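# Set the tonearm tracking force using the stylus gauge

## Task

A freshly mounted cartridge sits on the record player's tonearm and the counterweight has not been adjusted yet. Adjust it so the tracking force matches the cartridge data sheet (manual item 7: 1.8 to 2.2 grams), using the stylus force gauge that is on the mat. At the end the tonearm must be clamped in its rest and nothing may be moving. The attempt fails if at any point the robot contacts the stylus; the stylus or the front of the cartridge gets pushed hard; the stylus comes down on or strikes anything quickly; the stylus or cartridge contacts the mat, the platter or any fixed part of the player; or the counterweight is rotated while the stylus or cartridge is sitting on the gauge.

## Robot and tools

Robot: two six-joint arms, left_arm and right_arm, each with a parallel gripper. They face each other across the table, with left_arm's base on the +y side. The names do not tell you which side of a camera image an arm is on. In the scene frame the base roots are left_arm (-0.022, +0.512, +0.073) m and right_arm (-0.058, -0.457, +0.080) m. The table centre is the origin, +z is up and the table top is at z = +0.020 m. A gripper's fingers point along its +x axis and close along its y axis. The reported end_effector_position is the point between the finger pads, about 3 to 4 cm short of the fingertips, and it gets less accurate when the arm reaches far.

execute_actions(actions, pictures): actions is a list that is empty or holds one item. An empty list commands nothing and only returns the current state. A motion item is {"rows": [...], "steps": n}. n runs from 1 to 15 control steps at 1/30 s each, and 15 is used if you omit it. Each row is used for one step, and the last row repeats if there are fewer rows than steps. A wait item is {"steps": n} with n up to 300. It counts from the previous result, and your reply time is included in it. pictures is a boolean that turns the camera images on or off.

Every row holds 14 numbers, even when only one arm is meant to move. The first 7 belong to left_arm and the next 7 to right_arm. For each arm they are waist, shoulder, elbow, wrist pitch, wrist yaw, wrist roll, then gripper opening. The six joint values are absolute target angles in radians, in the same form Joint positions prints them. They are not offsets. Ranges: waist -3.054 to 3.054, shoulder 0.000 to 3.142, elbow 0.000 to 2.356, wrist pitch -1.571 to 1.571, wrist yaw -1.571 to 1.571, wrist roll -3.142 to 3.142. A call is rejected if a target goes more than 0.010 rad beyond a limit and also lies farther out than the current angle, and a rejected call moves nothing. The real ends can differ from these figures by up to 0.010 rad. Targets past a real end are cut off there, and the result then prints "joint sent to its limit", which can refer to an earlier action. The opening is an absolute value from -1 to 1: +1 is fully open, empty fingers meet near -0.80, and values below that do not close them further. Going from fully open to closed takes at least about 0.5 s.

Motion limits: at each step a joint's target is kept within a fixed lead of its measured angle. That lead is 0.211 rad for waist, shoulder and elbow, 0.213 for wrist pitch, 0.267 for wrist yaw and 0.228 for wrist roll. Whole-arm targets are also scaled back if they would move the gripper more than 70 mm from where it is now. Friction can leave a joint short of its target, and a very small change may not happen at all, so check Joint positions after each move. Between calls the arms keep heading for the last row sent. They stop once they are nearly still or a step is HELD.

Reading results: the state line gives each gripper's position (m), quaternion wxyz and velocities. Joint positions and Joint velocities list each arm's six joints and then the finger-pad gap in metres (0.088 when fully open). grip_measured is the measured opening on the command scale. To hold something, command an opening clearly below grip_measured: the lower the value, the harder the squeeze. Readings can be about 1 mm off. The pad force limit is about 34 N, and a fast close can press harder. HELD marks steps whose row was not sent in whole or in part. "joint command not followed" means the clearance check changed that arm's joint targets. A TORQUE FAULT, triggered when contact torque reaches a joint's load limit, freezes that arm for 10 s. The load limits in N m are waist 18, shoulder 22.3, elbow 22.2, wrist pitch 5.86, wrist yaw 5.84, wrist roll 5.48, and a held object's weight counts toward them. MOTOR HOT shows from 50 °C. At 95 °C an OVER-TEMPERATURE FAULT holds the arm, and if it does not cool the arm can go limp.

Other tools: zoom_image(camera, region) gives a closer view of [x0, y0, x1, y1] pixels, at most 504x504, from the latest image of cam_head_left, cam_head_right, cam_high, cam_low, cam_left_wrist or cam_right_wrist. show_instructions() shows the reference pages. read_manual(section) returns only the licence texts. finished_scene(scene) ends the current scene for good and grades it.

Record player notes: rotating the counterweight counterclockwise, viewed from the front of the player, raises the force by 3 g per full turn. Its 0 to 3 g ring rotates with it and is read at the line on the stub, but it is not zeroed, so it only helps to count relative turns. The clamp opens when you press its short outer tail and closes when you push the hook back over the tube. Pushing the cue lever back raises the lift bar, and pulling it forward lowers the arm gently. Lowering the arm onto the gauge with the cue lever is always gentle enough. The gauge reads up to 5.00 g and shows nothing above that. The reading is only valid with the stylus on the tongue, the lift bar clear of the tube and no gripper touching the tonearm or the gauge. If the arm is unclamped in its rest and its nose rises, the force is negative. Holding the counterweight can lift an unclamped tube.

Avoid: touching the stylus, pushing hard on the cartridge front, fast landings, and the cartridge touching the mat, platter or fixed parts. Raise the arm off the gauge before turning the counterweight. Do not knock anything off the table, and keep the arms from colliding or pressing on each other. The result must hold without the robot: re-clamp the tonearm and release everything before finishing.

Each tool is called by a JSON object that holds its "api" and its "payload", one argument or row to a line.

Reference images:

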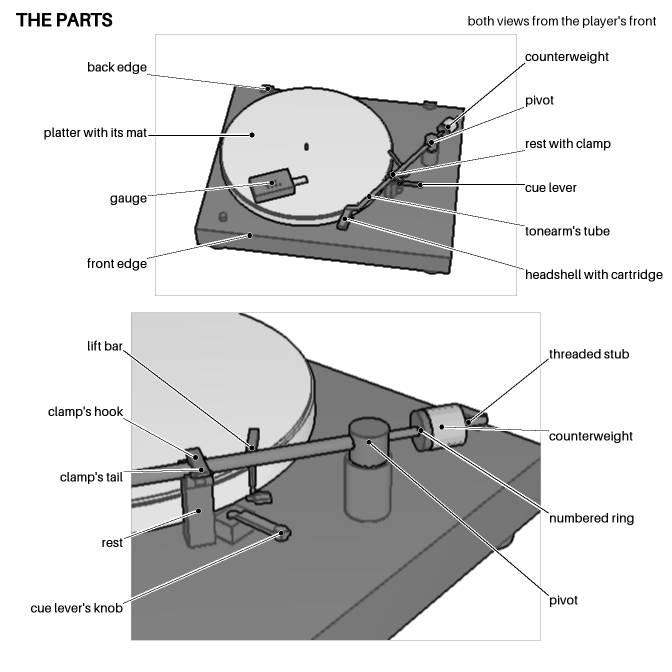

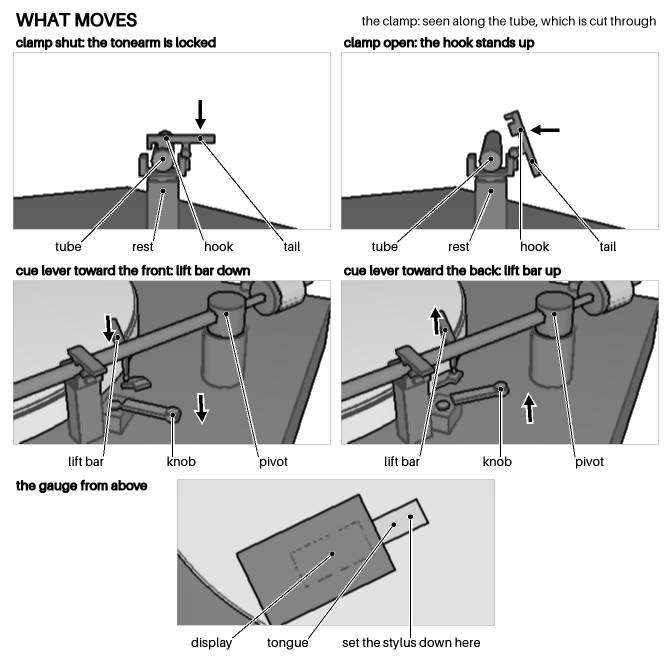

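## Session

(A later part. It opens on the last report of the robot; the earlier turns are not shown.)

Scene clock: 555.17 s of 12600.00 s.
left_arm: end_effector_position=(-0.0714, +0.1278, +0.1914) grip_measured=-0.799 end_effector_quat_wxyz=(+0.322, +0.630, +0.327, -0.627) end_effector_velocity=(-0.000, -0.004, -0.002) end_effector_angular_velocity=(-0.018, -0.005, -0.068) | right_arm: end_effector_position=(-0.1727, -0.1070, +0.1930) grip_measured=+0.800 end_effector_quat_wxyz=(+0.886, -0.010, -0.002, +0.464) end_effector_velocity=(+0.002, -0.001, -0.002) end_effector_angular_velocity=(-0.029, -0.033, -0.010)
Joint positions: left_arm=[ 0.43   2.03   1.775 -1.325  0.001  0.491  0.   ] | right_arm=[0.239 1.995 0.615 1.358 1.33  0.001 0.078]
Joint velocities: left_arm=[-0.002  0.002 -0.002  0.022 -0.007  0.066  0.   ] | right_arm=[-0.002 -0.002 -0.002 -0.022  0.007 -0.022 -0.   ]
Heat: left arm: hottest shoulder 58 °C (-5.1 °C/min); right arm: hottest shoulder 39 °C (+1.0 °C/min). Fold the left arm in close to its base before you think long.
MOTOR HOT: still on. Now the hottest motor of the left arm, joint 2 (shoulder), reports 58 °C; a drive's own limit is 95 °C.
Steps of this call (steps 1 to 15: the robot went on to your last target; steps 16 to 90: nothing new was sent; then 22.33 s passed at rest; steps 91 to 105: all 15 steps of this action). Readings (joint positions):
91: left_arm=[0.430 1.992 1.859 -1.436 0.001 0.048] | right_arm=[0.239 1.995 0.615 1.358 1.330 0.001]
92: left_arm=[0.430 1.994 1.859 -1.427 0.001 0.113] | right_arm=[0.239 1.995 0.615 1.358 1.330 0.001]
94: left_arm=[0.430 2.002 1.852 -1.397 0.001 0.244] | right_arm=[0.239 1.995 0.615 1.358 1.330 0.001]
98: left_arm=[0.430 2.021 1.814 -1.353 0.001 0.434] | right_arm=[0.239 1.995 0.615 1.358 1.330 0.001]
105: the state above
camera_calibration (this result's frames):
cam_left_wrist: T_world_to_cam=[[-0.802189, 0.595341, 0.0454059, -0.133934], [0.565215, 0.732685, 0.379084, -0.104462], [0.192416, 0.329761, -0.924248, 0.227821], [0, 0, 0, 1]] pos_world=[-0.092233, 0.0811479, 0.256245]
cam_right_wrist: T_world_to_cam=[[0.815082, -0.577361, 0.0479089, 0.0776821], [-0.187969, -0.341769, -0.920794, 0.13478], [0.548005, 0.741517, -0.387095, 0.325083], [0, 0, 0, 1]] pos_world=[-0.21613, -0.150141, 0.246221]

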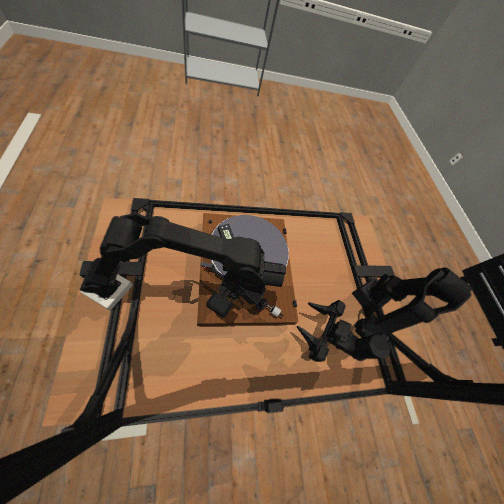

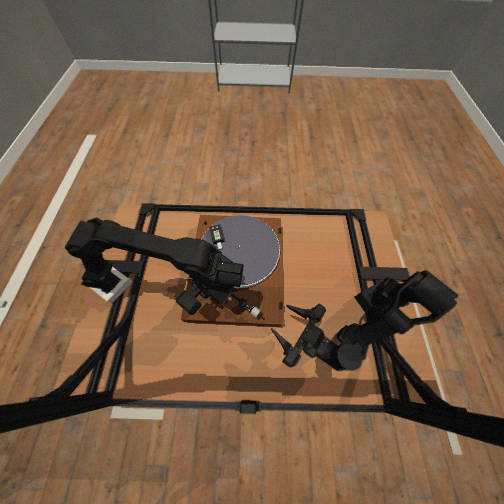

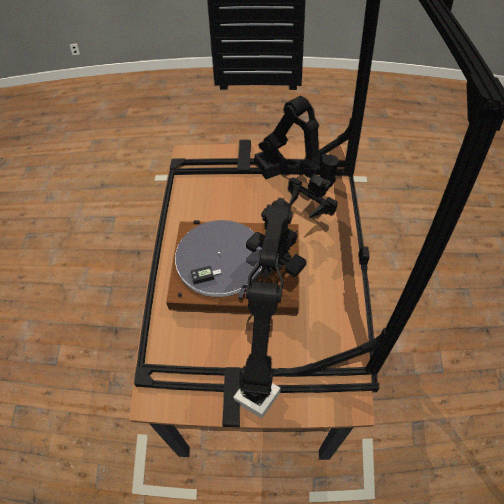

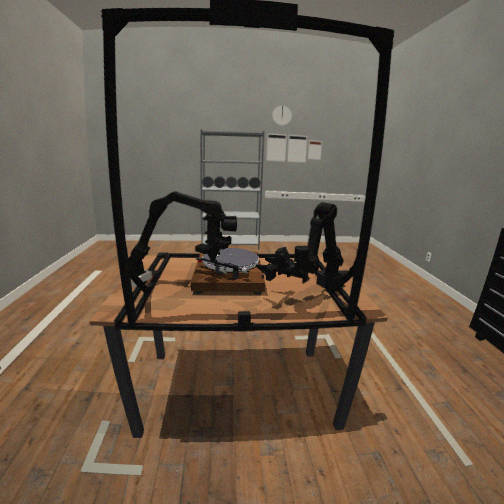

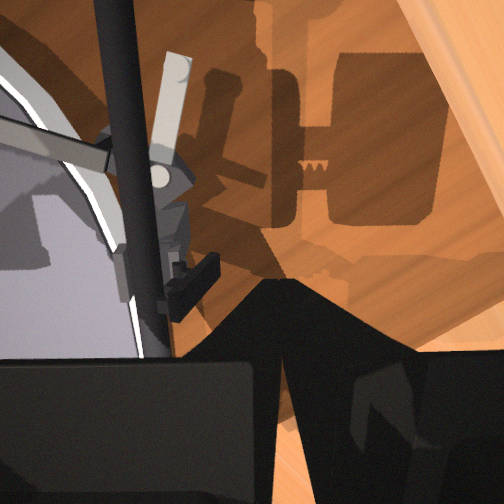

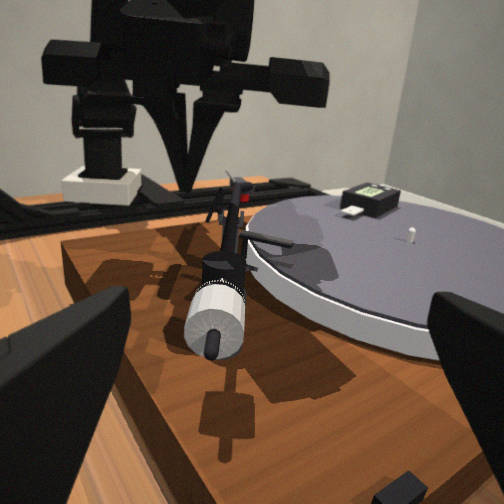

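{"api": "execute_actions", "payload": {
  "actions": [
    {"rows":[[0.435,2.04,1.775,-1.322,0,0.5,-0.85,0.239,2.0,0.62,1.36,1.33,0,0.8],[0.44,2.045,1.782,-1.324,0,0.505,-0.85,0.239,2.0,0.62,1.36,1.33,0,0.8],[0.445,2.05,1.79,-1.326,0,0.51,-0.85,0.239,2.0,0.62,1.36,1.33,0,0.8],[0.45,2.055,1.797,-1.328,0,0.515,-0.85,0.239,2.0,0.62,1.36,1.33,0,0.8],[0.455,2.06,1.805,-1.33,0,0.52,-0.85,0.239,2.0,0.62,1.36,1.33,0,0.8],[0.46,2.065,1.812,-1.332,0,0.525,-0.85,0.239,2.0,0.62,1.36,1.33,0,0.8],[0.465,2.07,1.82,-1.334,0,0.53,-0.85,0.239,2.0,0.62,1.36,1.33,0,0.8],[0.47,2.075,1.827,-1.336,0,0.535,-0.85,0.239,2.0,0.62,1.36,1.33,0,0.8]],"steps":15}
  ]
}}

Scene clock: 560.77 s of 12600.00 s.
left_arm: end_effector_position=(-0.0570, +0.1192, +0.1879) grip_measured=-0.799 end_effector_quat_wxyz=(+0.320, +0.631, +0.329, -0.626) end_effector_velocity=(-0.002, -0.002, +0.003) end_effector_angular_velocity=(-0.007, +0.008, -0.024) | right_arm: end_effector_position=(-0.1727, -0.1070, +0.1929) grip_measured=+0.800 end_effector_quat_wxyz=(+0.886, -0.010, -0.002, +0.464) end_effector_velocity=(+0.001, +0.000, +0.001) end_effector_angular_velocity=(-0.006, -0.008, -0.010)
Joint positions: left_arm=[ 0.469  2.065  1.814 -1.334  0.001  0.53   0.   ] | right_arm=[0.239 1.995 0.615 1.358 1.33  0.001 0.078]
Joint velocities: left_arm=[-0.002  0.002  0.017 -0.007  0.007  0.022  0.   ] | right_arm=[-0.002 -0.002  0.002 -0.007  0.007 -0.007 -0.   ]
Heat: left arm: hottest shoulder 58 °C (-6.0 °C/min); right arm: hottest shoulder 39 °C (+1.0 °C/min). Fold the left arm in close to its base before you think long.
MOTOR HOT: still on. Now the hottest motor of the left arm, joint 2 (shoulder), reports 58 °C; a drive's own limit is 95 °C.
Steps of this call (steps 1 to 15: the robot went on to your last target; steps 16 to 90: nothing new was sent; then 2.10 s passed at rest; steps 91 to 105: all 15 steps of this action). Readings (joint positions):
91: left_arm=[0.430 2.031 1.774 -1.322 0.001 0.496] | right_arm=[0.239 1.995 0.615 1.358 1.330 0.001]
92: left_arm=[0.430 2.031 1.774 -1.322 0.001 0.497] | right_arm=[0.239 1.995 0.615 1.358 1.330 0.001]
94: left_arm=[0.434 2.035 1.776 -1.323 0.001 0.502] | right_arm=[0.239 1.995 0.615 1.358 1.330 0.001]
98: left_arm=[0.453 2.054 1.799 -1.329 0.001 0.520] | right_arm=[0.239 1.995 0.615 1.358 1.330 0.001]
105: the state above
camera_calibration (this result's frames):
cam_left_wrist: T_world_to_cam=[[-0.802198, 0.59507, 0.0486794, -0.117722], [0.565157, 0.730513, 0.383339, -0.10553], [0.192553, 0.335025, -0.922324, 0.223696], [0, 0, 0, 1]] pos_world=[-0.0778686, 0.0722003, 0.252505]
cam_right_wrist: T_world_to_cam=[[0.81507, -0.577348, 0.0482799, 0.0776191], [-0.187736, -0.342032, -0.920744, 0.134671], [0.548103, 0.741407, -0.387168, 0.325055], [0, 0, 0, 1]] pos_world=[-0.216146, -0.150123, 0.246101]

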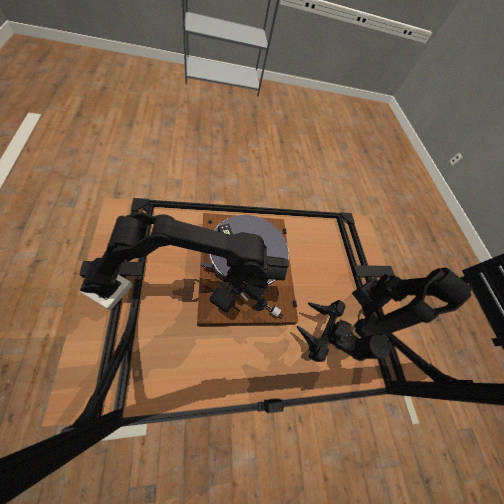

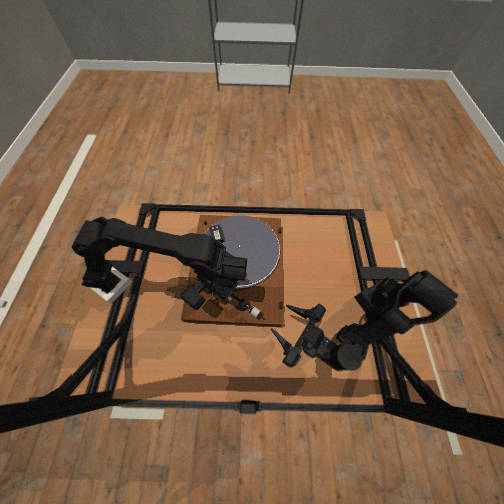

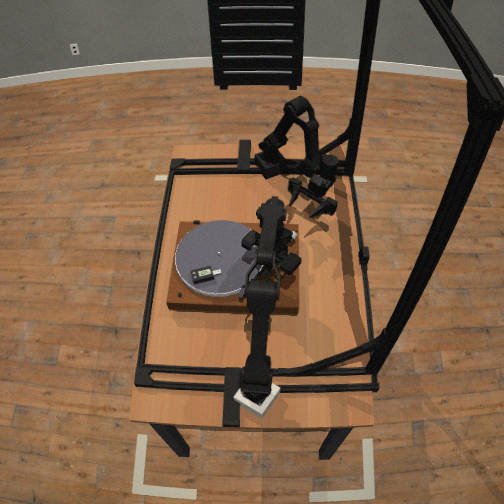

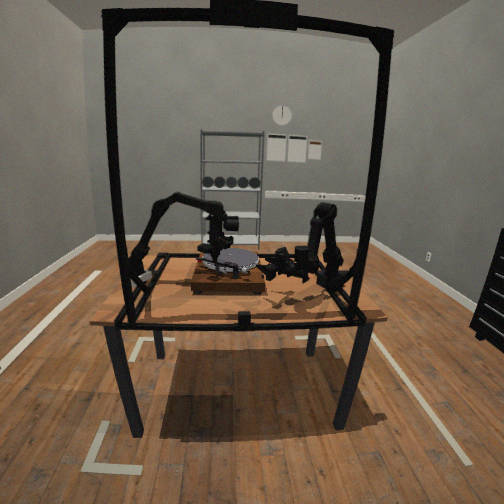

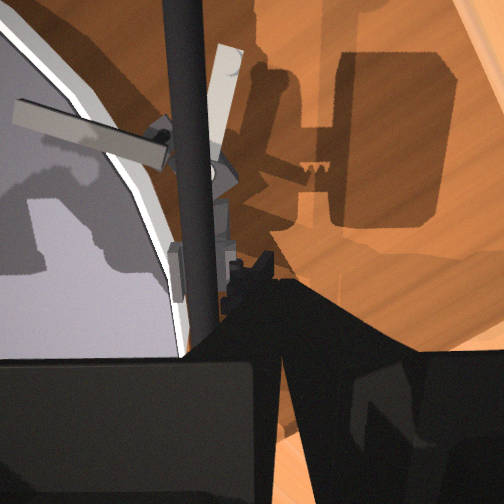

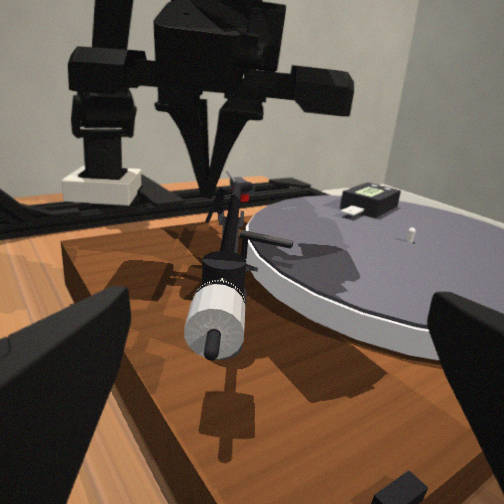

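{"api": "execute_actions", "payload": {
  "actions": [
    {"rows":[[0.474,2.078,1.835,-1.338,0,0.54,-0.85,0.239,2.0,0.62,1.36,1.33,0,0.8],[0.478,2.082,1.843,-1.34,0,0.544,-0.85,0.239,2.0,0.62,1.36,1.33,0,0.8],[0.482,2.086,1.85,-1.342,0,0.548,-0.85,0.239,2.0,0.62,1.36,1.33,0,0.8],[0.486,2.09,1.858,-1.344,0,0.552,-0.85,0.239,2.0,0.62,1.36,1.33,0,0.8],[0.49,2.094,1.866,-1.346,0,0.556,-0.85,0.239,2.0,0.62,1.36,1.33,0,0.8],[0.494,2.098,1.874,-1.348,0,0.56,-0.85,0.239,2.0,0.62,1.36,1.33,0,0.8]],"steps":15}
  ]
}}

Scene clock: 564.97 s of 12600.00 s.
left_arm: end_effector_position=(-0.0493, +0.1113, +0.1915) grip_measured=-0.799 end_effector_quat_wxyz=(+0.321, +0.629, +0.325, -0.629) end_effector_velocity=(+0.008, -0.002, +0.004) end_effector_angular_velocity=(-0.008, -0.007, +0.054) | right_arm: end_effector_position=(-0.1727, -0.1070, +0.1930) grip_measured=+0.800 end_effector_quat_wxyz=(+0.886, -0.010, -0.002, +0.464) end_effector_velocity=(-0.000, -0.000, +0.002) end_effector_angular_velocity=(+0.005, +0.002, -0.005)
Joint positions: left_arm=[ 0.49   2.088  1.862 -1.35   0.002  0.555  0.   ] | right_arm=[0.239 1.995 0.615 1.358 1.33  0.001 0.078]
Joint velocities: left_arm=[ 0.017 -0.002  0.012 -0.007 -0.007 -0.037  0.   ] | right_arm=[ 0.002 -0.002  0.002  0.007  0.007 -0.007 -0.   ]
Heat: left arm: hottest shoulder 58 °C (-6.1 °C/min); right arm: hottest shoulder 39 °C (+0.0 °C/min). Fold the left arm in close to its base before you think long.
MOTOR HOT: still on. Now the hottest motor of the left arm, joint 2 (shoulder), reports 58 °C; a drive's own limit is 95 °C.
Steps of this call (steps 1 to 15: the robot went on to your last target; steps 16 to 90: nothing new was sent; then 0.70 s passed at rest; steps 91 to 105: all 15 steps of this action). Readings (joint positions):
91: left_arm=[0.469 2.066 1.817 -1.335 0.001 0.532] | right_arm=[0.239 1.995 0.615 1.358 1.330 0.001]
92: left_arm=[0.469 2.068 1.820 -1.337 0.001 0.534] | right_arm=[0.239 1.995 0.615 1.358 1.330 0.001]
94: left_arm=[0.472 2.073 1.831 -1.339 0.001 0.540] | right_arm=[0.239 1.995 0.615 1.358 1.330 0.001]
98: left_arm=[0.481 2.084 1.852 -1.351 0.006 0.551] | right_arm=[0.239 1.995 0.615 1.358 1.330 0.001]
105: the state above
camera_calibration (this result's frames):
cam_left_wrist: T_world_to_cam=[[-0.799601, 0.598862, 0.0447482, -0.106525], [0.569022, 0.731721, 0.375231, -0.103894], [0.191969, 0.325498, -0.925851, 0.229828], [0, 0, 0, 1]] pos_world=[-0.0701789, 0.0650064, 0.256537]
cam_right_wrist: T_world_to_cam=[[0.815082, -0.577361, 0.0479089, 0.0777734], [-0.187969, -0.341769, -0.920794, 0.134753], [0.548005, 0.741517, -0.387095, 0.32505], [0, 0, 0, 1]] pos_world=[-0.216191, -0.150072, 0.246179]

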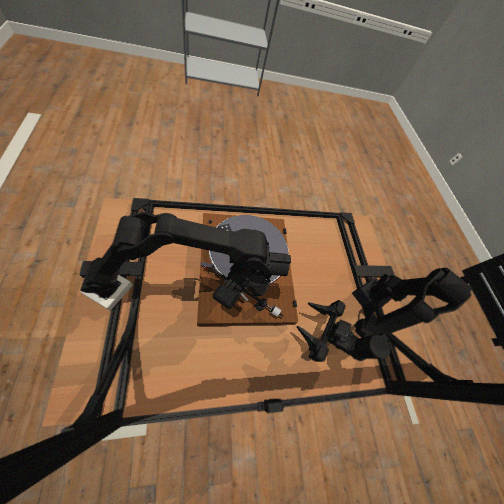

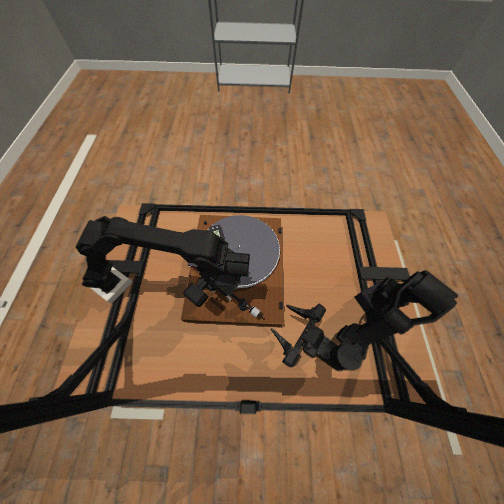

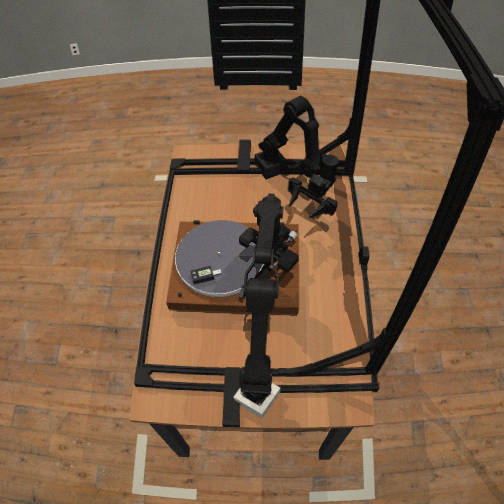

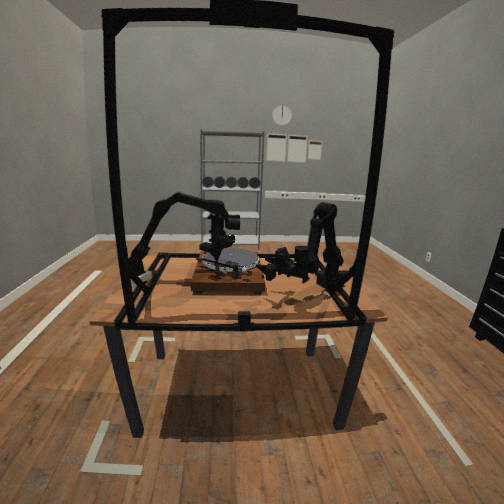

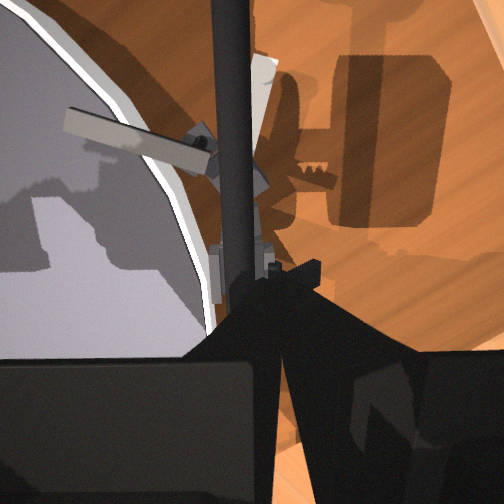

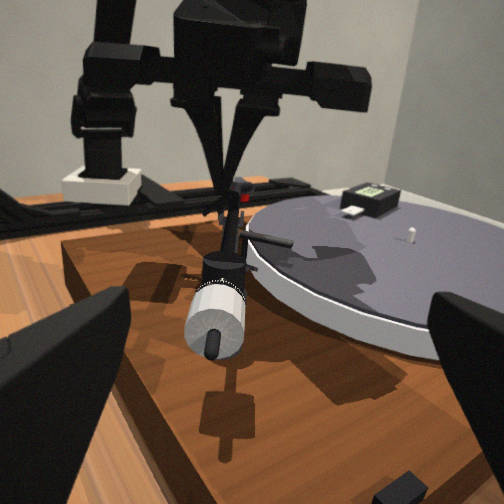

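Tail is rising. Continue over the tube.

{"api": "execute_actions", "payload": {
  "actions": [
    {"rows":[[0.498,2.101,1.88,-1.35,0,0.564,-0.85,0.239,2.0,0.62,1.36,1.33,0,0.8],[0.502,2.105,1.886,-1.352,0,0.568,-0.85,0.239,2.0,0.62,1.36,1.33,0,0.8],[0.506,2.109,1.892,-1.354,0,0.572,-0.85,0.239,2.0,0.62,1.36,1.33,0,0.8],[0.51,2.113,1.898,-1.356,0,0.576,-0.85,0.239,2.0,0.62,1.36,1.33,0,0.8],[0.514,2.117,1.904,-1.358,0,0.58,-0.85,0.239,2.0,0.62,1.36,1.33,0,0.8]],"steps":15}
  ]
}}

{"api": "zoom_image", "payload": {
  "camera": "cam_right_wrist",
  "region": [170, 140, 290, 260]
}}

Scene clock: 570.07 s of 12600.00 s.
left_arm: end_effector_position=(-0.0405, +0.1055, +0.1918) grip_measured=-0.799 end_effector_quat_wxyz=(+0.324, +0.628, +0.324, -0.629) end_effector_velocity=(+0.000, +0.001, +0.003) end_effector_angular_velocity=(-0.003, -0.007, -0.010) | right_arm: end_effector_position=(-0.1727, -0.1070, +0.1929) grip_measured=+0.800 end_effector_quat_wxyz=(+0.886, -0.010, -0.002, +0.464) end_effector_velocity=(+0.002, +0.001, -0.002) end_effector_angular_velocity=(-0.029, -0.033, +0.000)
Joint positions: left_arm=[ 0.513  2.107  1.892 -1.356  0.001  0.575  0.   ] | right_arm=[0.239 1.996 0.615 1.358 1.33  0.001 0.078]
Joint velocities: left_arm=[-0.002 -0.007  0.002 -0.007 -0.007  0.007  0.   ] | right_arm=[-0.007 -0.002 -0.002 -0.022 -0.007 -0.022 -0.   ]
Heat: left arm: hottest shoulder 58 °C (-5.1 °C/min); right arm: hottest shoulder 39 °C (+0.0 °C/min). Fold the left arm in close to its base before you think long.
MOTOR HOT: still on. Now the hottest motor of the left arm, joint 2 (shoulder), reports 58 °C; a drive's own limit is 95 °C.
Steps of this call (steps 1 to 15: the robot went on to your last target; steps 16 to 90: nothing new was sent; then 1.60 s passed at rest; steps 91 to 105: all 15 steps of this action). Readings (joint positions):
91: left_arm=[0.491 2.089 1.864 -1.350 0.002 0.557] | right_arm=[0.239 1.996 0.615 1.358 1.330 0.001]
92: left_arm=[0.492 2.090 1.866 -1.350 0.002 0.559] | right_arm=[0.239 1.996 0.615 1.358 1.330 0.001]
94: left_arm=[0.496 2.095 1.875 -1.350 0.002 0.564] | right_arm=[0.239 1.996 0.615 1.358 1.330 0.001]
98: left_arm=[0.509 2.104 1.889 -1.354 0.002 0.573] | right_arm=[0.239 1.996 0.615 1.358 1.330 0.001]
105: the state above
camera_calibration (this result's frames):
cam_left_wrist: T_world_to_cam=[[-0.800759, 0.597554, 0.0413954, -0.0952917], [0.567463, 0.73468, 0.371793, -0.104423], [0.191754, 0.321207, -0.927392, 0.231125], [0, 0, 0, 1]] pos_world=[-0.0613688, 0.0594202, 0.257112]
cam_right_wrist: T_world_to_cam=[[0.81507, -0.577348, 0.0482799, 0.0777103], [-0.187736, -0.342032, -0.920744, 0.134645], [0.548103, 0.741407, -0.387168, 0.325021], [0, 0, 0, 1]] pos_world=[-0.216207, -0.150054, 0.24606]

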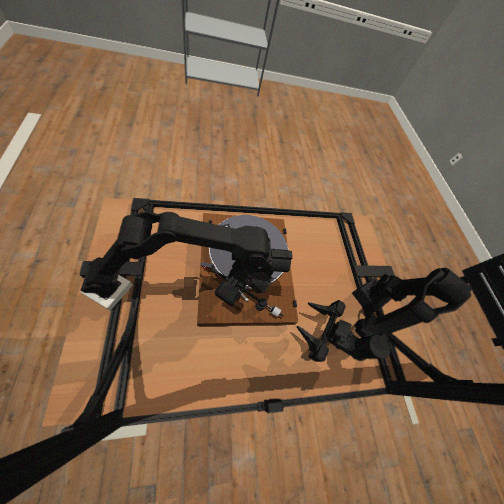

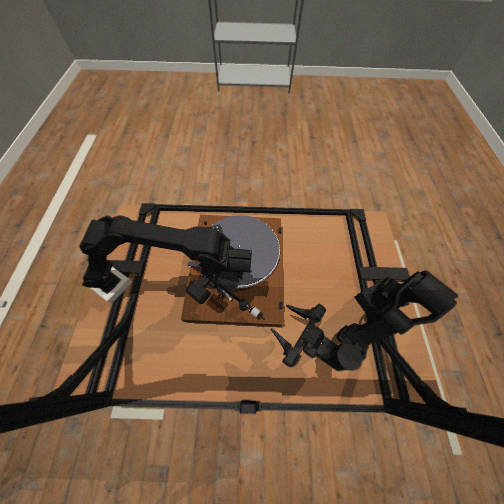

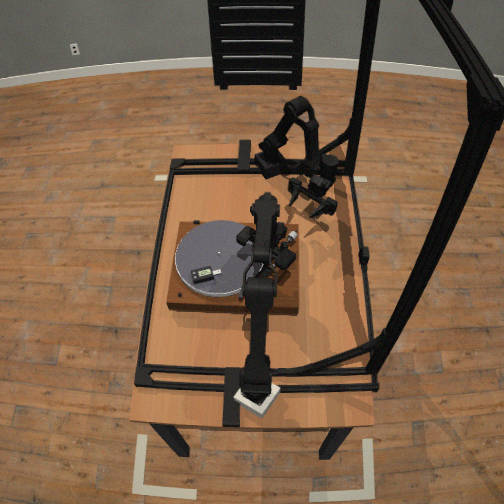

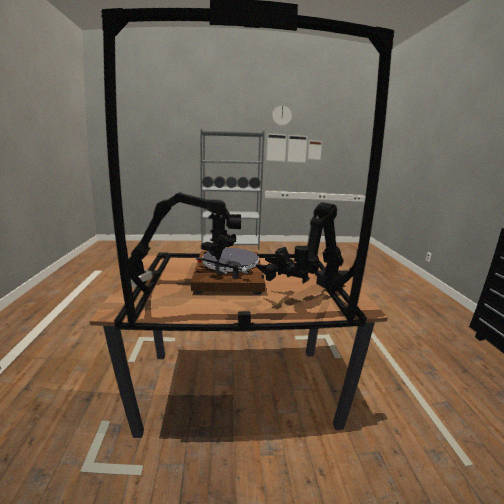

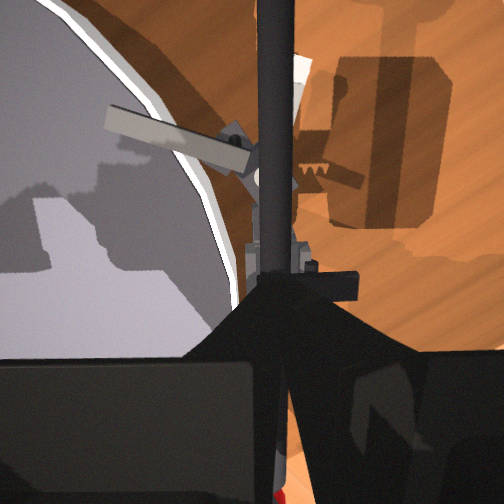

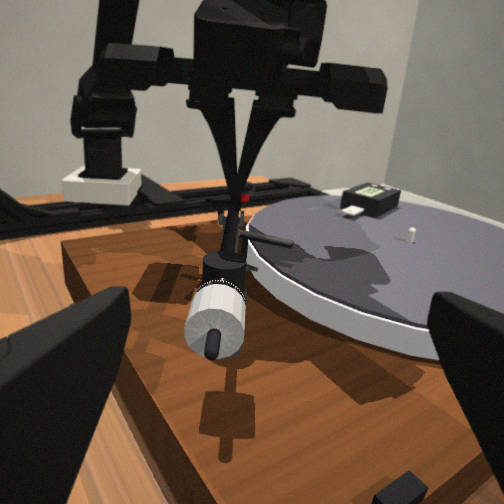

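Region (170, 140, 290, 260) of cam_right_wrist's 504x504 image, scaled by 4.200, with more detail than that image has.

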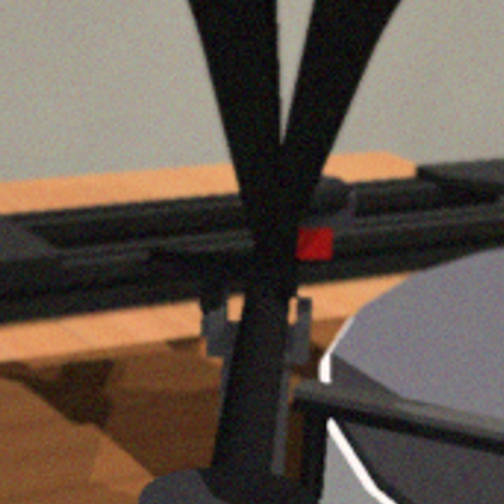

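{"api": "execute_actions", "payload": {
  "actions": [
    {"rows":[[0.513,2.112,1.885,-1.35,0,0.575,-0.85,0.239,2.0,0.62,1.36,1.33,0,0.8],[0.513,2.112,1.88,-1.345,0,0.575,-0.85,0.239,2.0,0.62,1.36,1.33,0,0.8],[0.513,2.112,1.875,-1.34,0,0.575,-0.85,0.239,2.0,0.62,1.36,1.33,0,0.8],[0.513,2.112,1.87,-1.335,0,0.575,-0.85,0.239,2.0,0.62,1.36,1.33,0,0.8],[0.513,2.112,1.865,-1.33,0,0.575,-0.85,0.239,2.0,0.62,1.36,1.33,0,0.8],[0.513,2.112,1.86,-1.325,0,0.575,-0.85,0.239,2.0,0.62,1.36,1.33,0,0.8]],"steps":15}
  ],
  "pictures": false
}}

{"api": "execute_actions", "payload": {
  "actions": [
    {"rows":[[0.513,2.10,1.9,-1.36,0,0.575,-0.85,0.239,2.0,0.62,1.36,1.33,0,0.8],[0.513,2.08,1.93,-1.41,0,0.575,-0.85,0.239,2.0,0.62,1.36,1.33,0,0.8],[0.513,2.06,1.96,-1.46,0,0.575,-0.85,0.239,2.0,0.62,1.36,1.33,0,0.8],[0.513,2.04,1.98,-1.5,0,0.575,-0.85,0.239,2.0,0.62,1.36,1.33,0,0.8],[0.513,2.02,1.99,-1.53,0,0.575,-0.85,0.239,2.0,0.62,1.36,1.33,0,0.8]],"steps":15}
  ]
}}

Scene clock: 576.07 s of 12600.00 s.
left_arm: end_effector_position=(-0.0406, +0.1040, +0.1860) grip_measured=-0.799 end_effector_quat_wxyz=(+0.325, +0.627, +0.322, -0.630) end_effector_velocity=(+0.000, +0.003, -0.001) end_effector_angular_velocity=(+0.012, -0.008, +0.005) | right_arm: end_effector_position=(-0.1728, -0.1069, +0.1929) grip_measured=+0.800 end_effector_quat_wxyz=(+0.886, -0.010, -0.002, +0.464) end_effector_velocity=(-0.000, +0.001, +0.004) end_effector_angular_velocity=(+0.017, +0.017, +0.005)
Joint positions: left_arm=[ 0.513  2.107  1.87  -1.327  0.001  0.576  0.   ] | right_arm=[0.239 1.996 0.616 1.359 1.33  0.001 0.078]
Joint velocities: left_arm=[-0.002 -0.002 -0.007 -0.007 -0.007 -0.007  0.   ] | right_arm=[-0.002 -0.007  0.002  0.007 -0.007  0.007 -0.   ]
Heat: left arm: hottest shoulder 58 °C (-4.0 °C/min); right arm: hottest shoulder 39 °C (+0.0 °C/min). Fold the left arm in close to its base before you think long.
MOTOR HOT: still on. Now the hottest motor of the left arm, joint 2 (shoulder), reports 58 °C; a drive's own limit is 95 °C.
Steps of this call (steps 1 to 15: the robot went on to your last target; steps 16 to 90: nothing new was sent; then 2.50 s passed at rest; steps 91 to 105: all 15 steps of this action). Readings (joint positions):
91: left_arm=[0.513 2.107 1.893 -1.356 0.001 0.576] | right_arm=[0.239 1.996 0.616 1.359 1.330 0.001]
92: left_arm=[0.513 2.107 1.892 -1.355 0.001 0.576] | right_arm=[0.239 1.996 0.616 1.359 1.330 0.001]
94: left_arm=[0.513 2.107 1.890 -1.346 0.001 0.576] | right_arm=[0.239 1.996 0.616 1.359 1.330 0.001]
98: left_arm=[0.513 2.107 1.875 -1.332 0.001 0.576] | right_arm=[0.239 1.996 0.616 1.359 1.330 0.001]
105: the state above

Scene clock: 576.57 s of 12600.00 s.
left_arm: end_effector_position=(-0.0395, +0.1290, +0.2486) grip_measured=-0.799 end_effector_quat_wxyz=(+0.327, +0.626, +0.320, -0.631) end_effector_velocity=(-0.002, +0.003, -0.014) end_effector_angular_velocity=(+0.061, +0.005, +0.019) | right_arm: end_effector_position=(-0.1728, -0.1069, +0.1929) grip_measured=+0.800 end_effector_quat_wxyz=(+0.886, -0.010, -0.002, +0.464) end_effector_velocity=(+0.000, -0.001, -0.000) end_effector_angular_velocity=(-0.018, -0.023, -0.005)
Joint positions: left_arm=[ 0.513  2.018  1.985 -1.527  0.001  0.576  0.   ] | right_arm=[0.239 1.996 0.616 1.359 1.33  0.001 0.078]
Joint velocities: left_arm=[-0.002  0.037 -0.002 -0.022  0.007 -0.022  0.   ] | right_arm=[ 0.002 -0.002 -0.002 -0.007  0.007 -0.022 -0.   ]
Heat: left arm: hottest shoulder 58 °C (-4.0 °C/min); right arm: hottest shoulder 39 °C (+0.0 °C/min). Fold the left arm in close to its base before you think long.
MOTOR HOT: still on. Now the hottest motor of the left arm, joint 2 (shoulder), reports 58 °C; a drive's own limit is 95 °C.
Steps of this call (steps 1 to 15: all 15 steps of this action). Readings (joint positions):
1: left_arm=[0.513 2.107 1.871 -1.331 0.001 0.576] | right_arm=[0.239 1.996 0.616 1.359 1.330 0.001]
2: left_arm=[0.513 2.108 1.881 -1.352 0.001 0.576] | right_arm=[0.239 1.996 0.616 1.359 1.330 0.001]
4: left_arm=[0.513 2.102 1.912 -1.418 0.001 0.576] | right_arm=[0.239 1.996 0.616 1.359 1.330 0.001]
8: left_arm=[0.513 2.047 1.965 -1.502 0.001 0.576] | right_arm=[0.239 1.996 0.616 1.359 1.330 0.001]
15: the state above
camera_calibration (this result's frames):
cam_left_wrist: T_world_to_cam=[[-0.800512, 0.598309, 0.0347449, -0.109292], [0.567934, 0.738803, 0.362795, -0.141653], [0.191394, 0.310154, -0.931221, 0.278375], [0, 0, 0, 1]] pos_world=[-0.060319, 0.0837049, 0.314417]
cam_right_wrist: T_world_to_cam=[[0.815082, -0.577361, 0.0479089, 0.0778727], [-0.187969, -0.341769, -0.920794, 0.134653], [0.548005, 0.741517, -0.387095, 0.324984], [0, 0, 0, 1]] pos_world=[-0.216255, -0.15, 0.246056]

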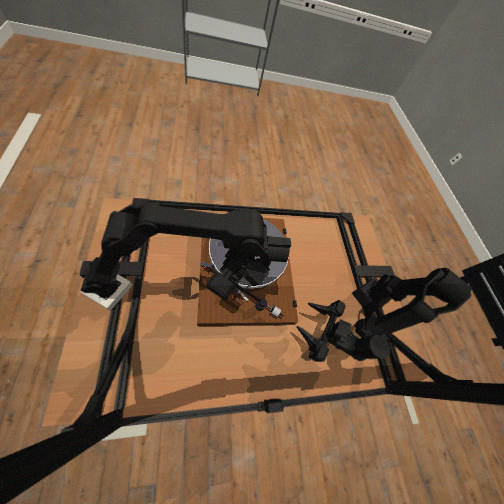

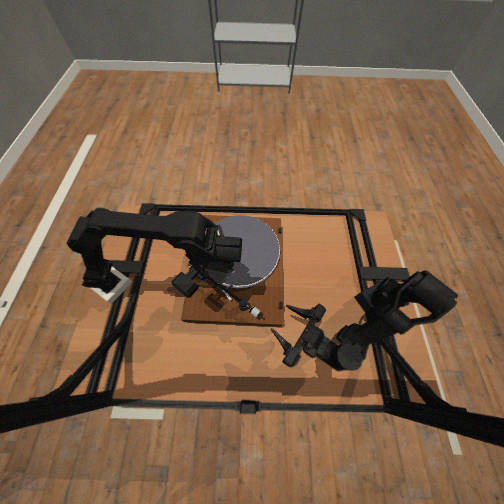

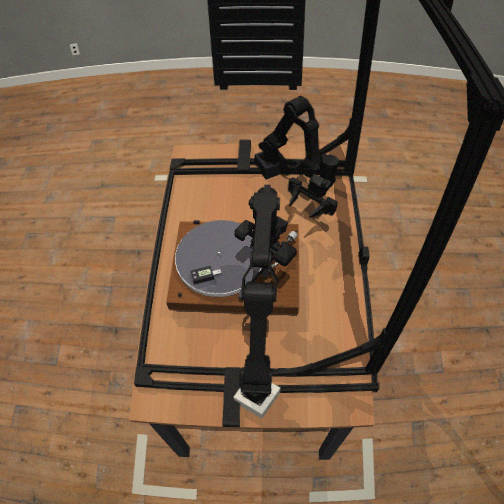

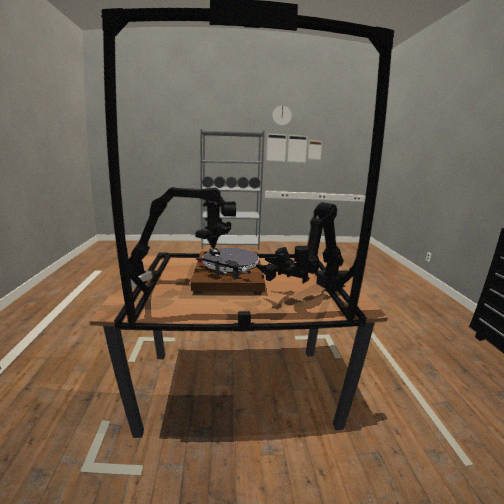

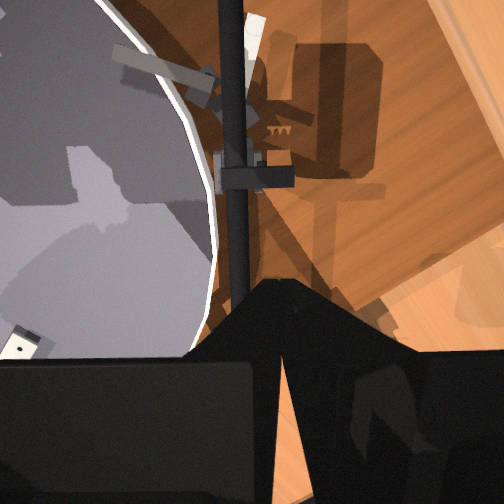

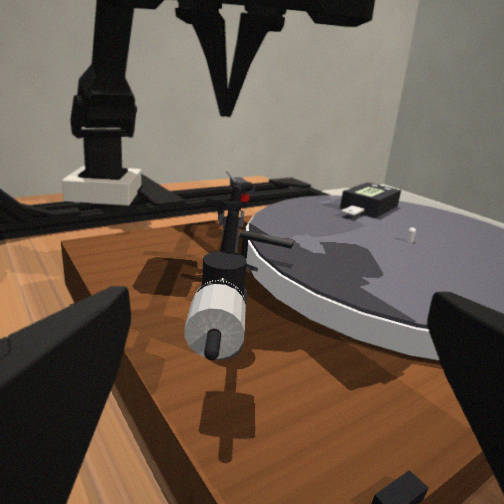

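{"api": "execute_actions", "payload": {
  "actions": [
    {"rows":[[0.513,1.2,1.2,-1.2,0,0.3,-0.85,0.239,2.0,0.62,1.36,1.33,0,0.8]],"steps":15}
  ],
  "pictures": false
}}

{"api": "zoom_image", "payload": {
  "camera": "cam_right_wrist",
  "region": [160, 250, 280, 370]
}}

Scene clock: 580.13 s of 12600.00 s.
left_arm: end_effector_position=(-0.0340, +0.2561, +0.2821) grip_measured=-0.799 end_effector_quat_wxyz=(+0.499, +0.492, +0.298, -0.648) end_effector_velocity=(+0.004, +0.082, +0.083) end_effector_angular_velocity=(-0.529, +0.024, +0.021) | right_arm: end_effector_position=(-0.1728, -0.1069, +0.1929) grip_measured=+0.800 end_effector_quat_wxyz=(+0.886, -0.010, -0.002, +0.464) end_effector_velocity=(+0.000, +0.000, -0.001) end_effector_angular_velocity=(-0.001, +0.001, +0.005)
Joint positions: left_arm=[ 0.512  1.24   1.239 -1.209  0.001  0.306  0.   ] | right_arm=[0.239 1.996 0.616 1.359 1.33  0.001 0.078]
Joint velocities: left_arm=[-0.002 -0.667 -0.261  0.125 -0.007 -0.022  0.   ] | right_arm=[-0.002 -0.002 -0.002 -0.007 -0.007  0.007 -0.   ]
Heat: left arm: hottest shoulder 58 °C (-4.0 °C/min); right arm: hottest shoulder 39 °C (+0.0 °C/min). Fold the left arm in close to its base before you think long.
MOTOR HOT: still on. Now the hottest motor of the left arm, joint 2 (shoulder), reports 58 °C; a drive's own limit is 95 °C.
Steps of this call (steps 1 to 15: the robot went on to your last target; steps 16 to 90: nothing new was sent; then 0.07 s passed at rest; steps 91 to 105: all 15 steps of this action). Readings (joint positions):
91: left_arm=[0.512 1.987 1.945 -1.475 0.001 0.526] | right_arm=[0.239 1.996 0.616 1.359 1.330 0.001]
92: left_arm=[0.512 1.942 1.880 -1.406 0.001 0.458] | right_arm=[0.239 1.996 0.616 1.359 1.330 0.001]
94: left_arm=[0.512 1.838 1.756 -1.303 0.001 0.378] | right_arm=[0.239 1.996 0.616 1.359 1.330 0.001]
98: left_arm=[0.512 1.595 1.528 -1.224 0.001 0.322] | right_arm=[0.239 1.996 0.616 1.359 1.330 0.001]
105: the state above

Region (160, 250, 280, 370) of cam_right_wrist's 504x504 image, scaled by 4.200, with more detail than that image has.

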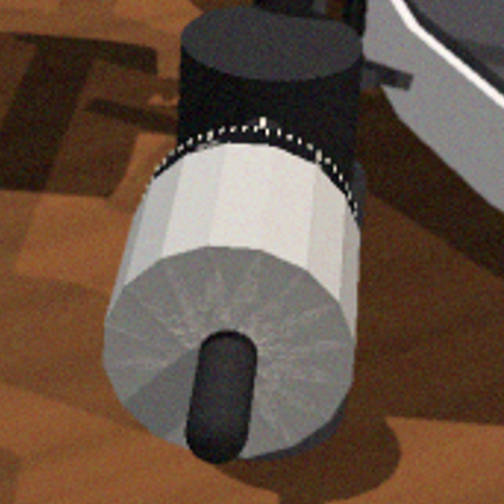

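{"api": "execute_actions", "payload": {
  "actions": [
    {"rows":[[0.513,0.6,0.7,-0.9,0,0,-0.85,0.22,2.06,0.65,1.39,1.32,0,0.6],[0.513,0.6,0.7,-0.9,0,0,-0.85,0.2,2.12,0.68,1.42,1.3,0,0.5],[0.513,0.6,0.7,-0.9,0,0,-0.85,0.18,2.18,0.71,1.45,1.29,0,0.4],[0.513,0.6,0.7,-0.9,0,0,-0.85,0.165,2.24,0.75,1.48,1.28,0,0.3],[0.513,0.6,0.7,-0.9,0,0,-0.85,0.153,2.295,0.781,1.514,1.269,0,0.3]],"steps":15}
  ],
  "pictures": false
}}

{"api": "execute_actions", "payload": {
  "actions": [
    {"steps":20}
  ]
}}

Scene clock: 595.07 s of 12600.00 s.
left_arm: end_effector_position=(-0.0312, +0.3189, +0.2581) grip_measured=-0.799 end_effector_quat_wxyz=(+0.636, +0.282, +0.266, -0.667) end_effector_velocity=(-0.001, +0.014, -0.020) end_effector_angular_velocity=(+0.008, +0.020, +0.008) | right_arm: end_effector_position=(-0.1690, -0.0667, +0.1423) grip_measured=+0.304 end_effector_quat_wxyz=(+0.892, -0.000, +0.000, +0.451) end_effector_velocity=(-0.006, +0.007, +0.003) end_effector_angular_velocity=(+0.005, +0.001, +0.034)
Joint positions: left_arm=[ 0.512  0.61   0.718 -0.904  0.001  0.006  0.   ] | right_arm=[0.154 2.285 0.774 1.51  1.275 0.001 0.054]
Joint velocities: left_arm=[-0.002 -0.085 -0.085 -0.007  0.007 -0.022  0.   ] | right_arm=[-0.002 -0.002  0.017 -0.007 -0.037 -0.007 -0.002]
Heat: left arm: hottest shoulder 55 °C (-5.0 °C/min); right arm: hottest shoulder 40 °C (+1.0 °C/min). Fold the left arm in close to its base before you think long.
MOTOR HOT: still on. Now the hottest motor of the left arm, joint 2 (shoulder), reports 55 °C; a drive's own limit is 95 °C.
Steps of this call (steps 1 to 30: the robot went on to your last target; steps 31 to 90: nothing new was sent; then 11.43 s passed at rest; steps 91 to 105: all 15 steps of this action). Readings (joint positions):
91: left_arm=[0.512 1.174 1.174 -1.142 0.001 0.253] | right_arm=[0.238 2.005 0.619 1.367 1.330 0.001]
92: left_arm=[0.512 1.123 1.113 -1.069 0.001 0.184] | right_arm=[0.232 2.026 0.632 1.385 1.328 0.002]
94: left_arm=[0.512 1.000 0.993 -0.991 0.001 0.090] | right_arm=[0.208 2.105 0.681 1.426 1.308 0.002]
98: left_arm=[0.512 0.750 0.788 -0.929 0.001 0.024] | right_arm=[0.161 2.260 0.755 1.485 1.280 0.001]
105: the state above

Scene clock: 595.73 s of 12600.00 s.
left_arm: end_effector_position=(-0.0312, +0.3197, +0.2567) grip_measured=-0.799 end_effector_quat_wxyz=(+0.636, +0.281, +0.266, -0.667) end_effector_velocity=(+0.003, -0.001, +0.001) end_effector_angular_velocity=(-0.007, +0.000, +0.029) | right_arm: end_effector_position=(-0.1691, -0.0666, +0.1422) grip_measured=+0.300 end_effector_quat_wxyz=(+0.892, +0.001, +0.000, +0.451) end_effector_velocity=(+0.000, +0.002, -0.002) end_effector_angular_velocity=(-0.022, -0.019, +0.015)
Joint positions: left_arm=[ 0.512  0.603  0.711 -0.902  0.001  0.004  0.   ] | right_arm=[0.154 2.286 0.774 1.512 1.275 0.001 0.054]
Joint velocities: left_arm=[-0.002 -0.002 -0.002  0.007 -0.022 -0.022  0.   ] | right_arm=[-0.007 -0.002 -0.002 -0.022 -0.022 -0.007 -0.   ]
Heat: left arm: hottest shoulder 54 °C (-6.1 °C/min); right arm: hottest shoulder 40 °C (+1.0 °C/min). Fold the left arm in close to its base before you think long.
MOTOR HOT: still on. Now the hottest motor of the left arm, joint 2 (shoulder), reports 54 °C; a drive's own limit is 95 °C.
Steps of this call (steps 1 to 15: the robot went on to your last target; steps 16 to 20: nothing new was sent). Readings (joint positions):
1: left_arm=[0.512 0.608 0.715 -0.904 0.001 0.005] | right_arm=[0.154 2.285 0.774 1.510 1.275 0.001]
2: left_arm=[0.512 0.607 0.714 -0.904 0.001 0.005] | right_arm=[0.154 2.285 0.774 1.511 1.275 0.001]
4: left_arm=[0.512 0.605 0.711 -0.903 0.001 0.005] | right_arm=[0.154 2.286 0.774 1.511 1.275 0.001]
8: left_arm=[0.512 0.604 0.711 -0.903 0.001 0.004] | right_arm=[0.154 2.286 0.774 1.511 1.275 0.001]
20: the state above
All arms were judged still, so your last target was given up. Only a new action makes them travel on or press farther. Fingers that are still opening or closing keep moving.
camera_calibration (this result's frames):
cam_left_wrist: T_world_to_cam=[[-0.995706, 0.0918737, 0.011378, -0.0552182], [0.0804726, 0.919727, -0.384222, -0.17149], [-0.0457645, -0.381656, -0.923171, 0.436938], [0, 0, 0, 1]] pos_world=[-0.0211846, 0.329557, 0.338106]
cam_right_wrist: T_world_to_cam=[[0.798064, -0.601978, 0.0267497, 0.0990801], [-0.210897, -0.320627, -0.923429, 0.10032], [0.564461, 0.731314, -0.382837, 0.274932], [0, 0, 0, 1]] pos_world=[-0.213104, -0.109252, 0.195242]

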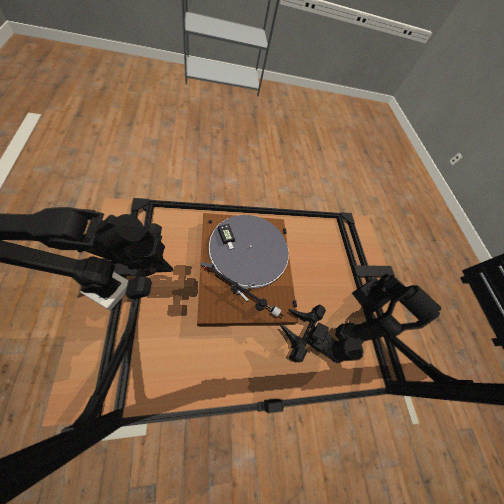

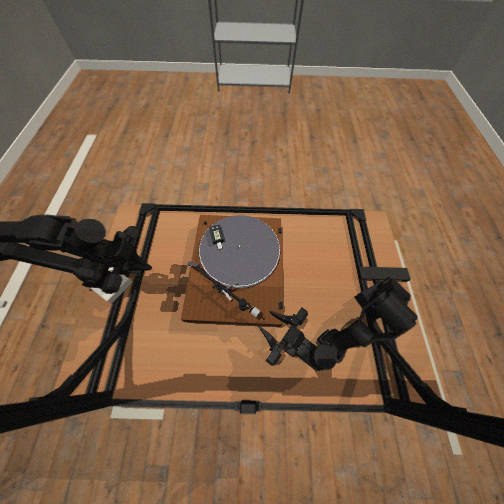

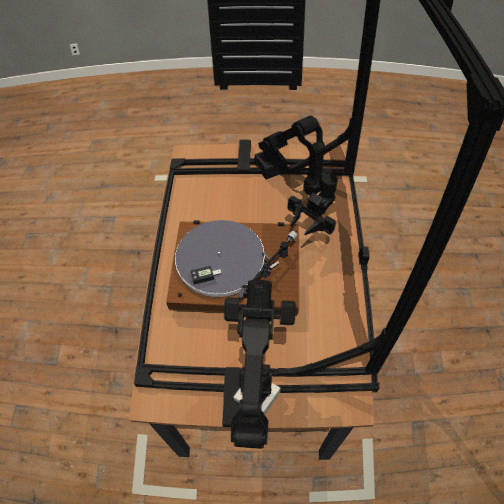

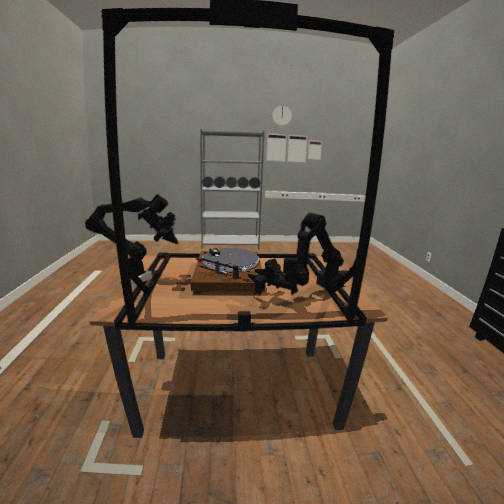

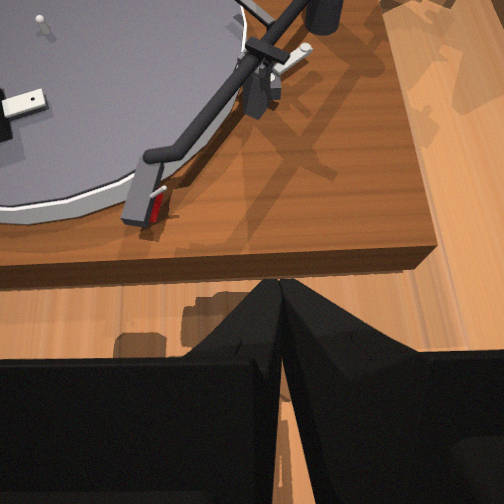

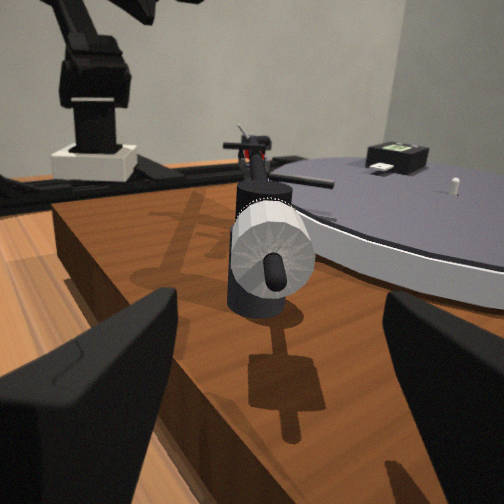

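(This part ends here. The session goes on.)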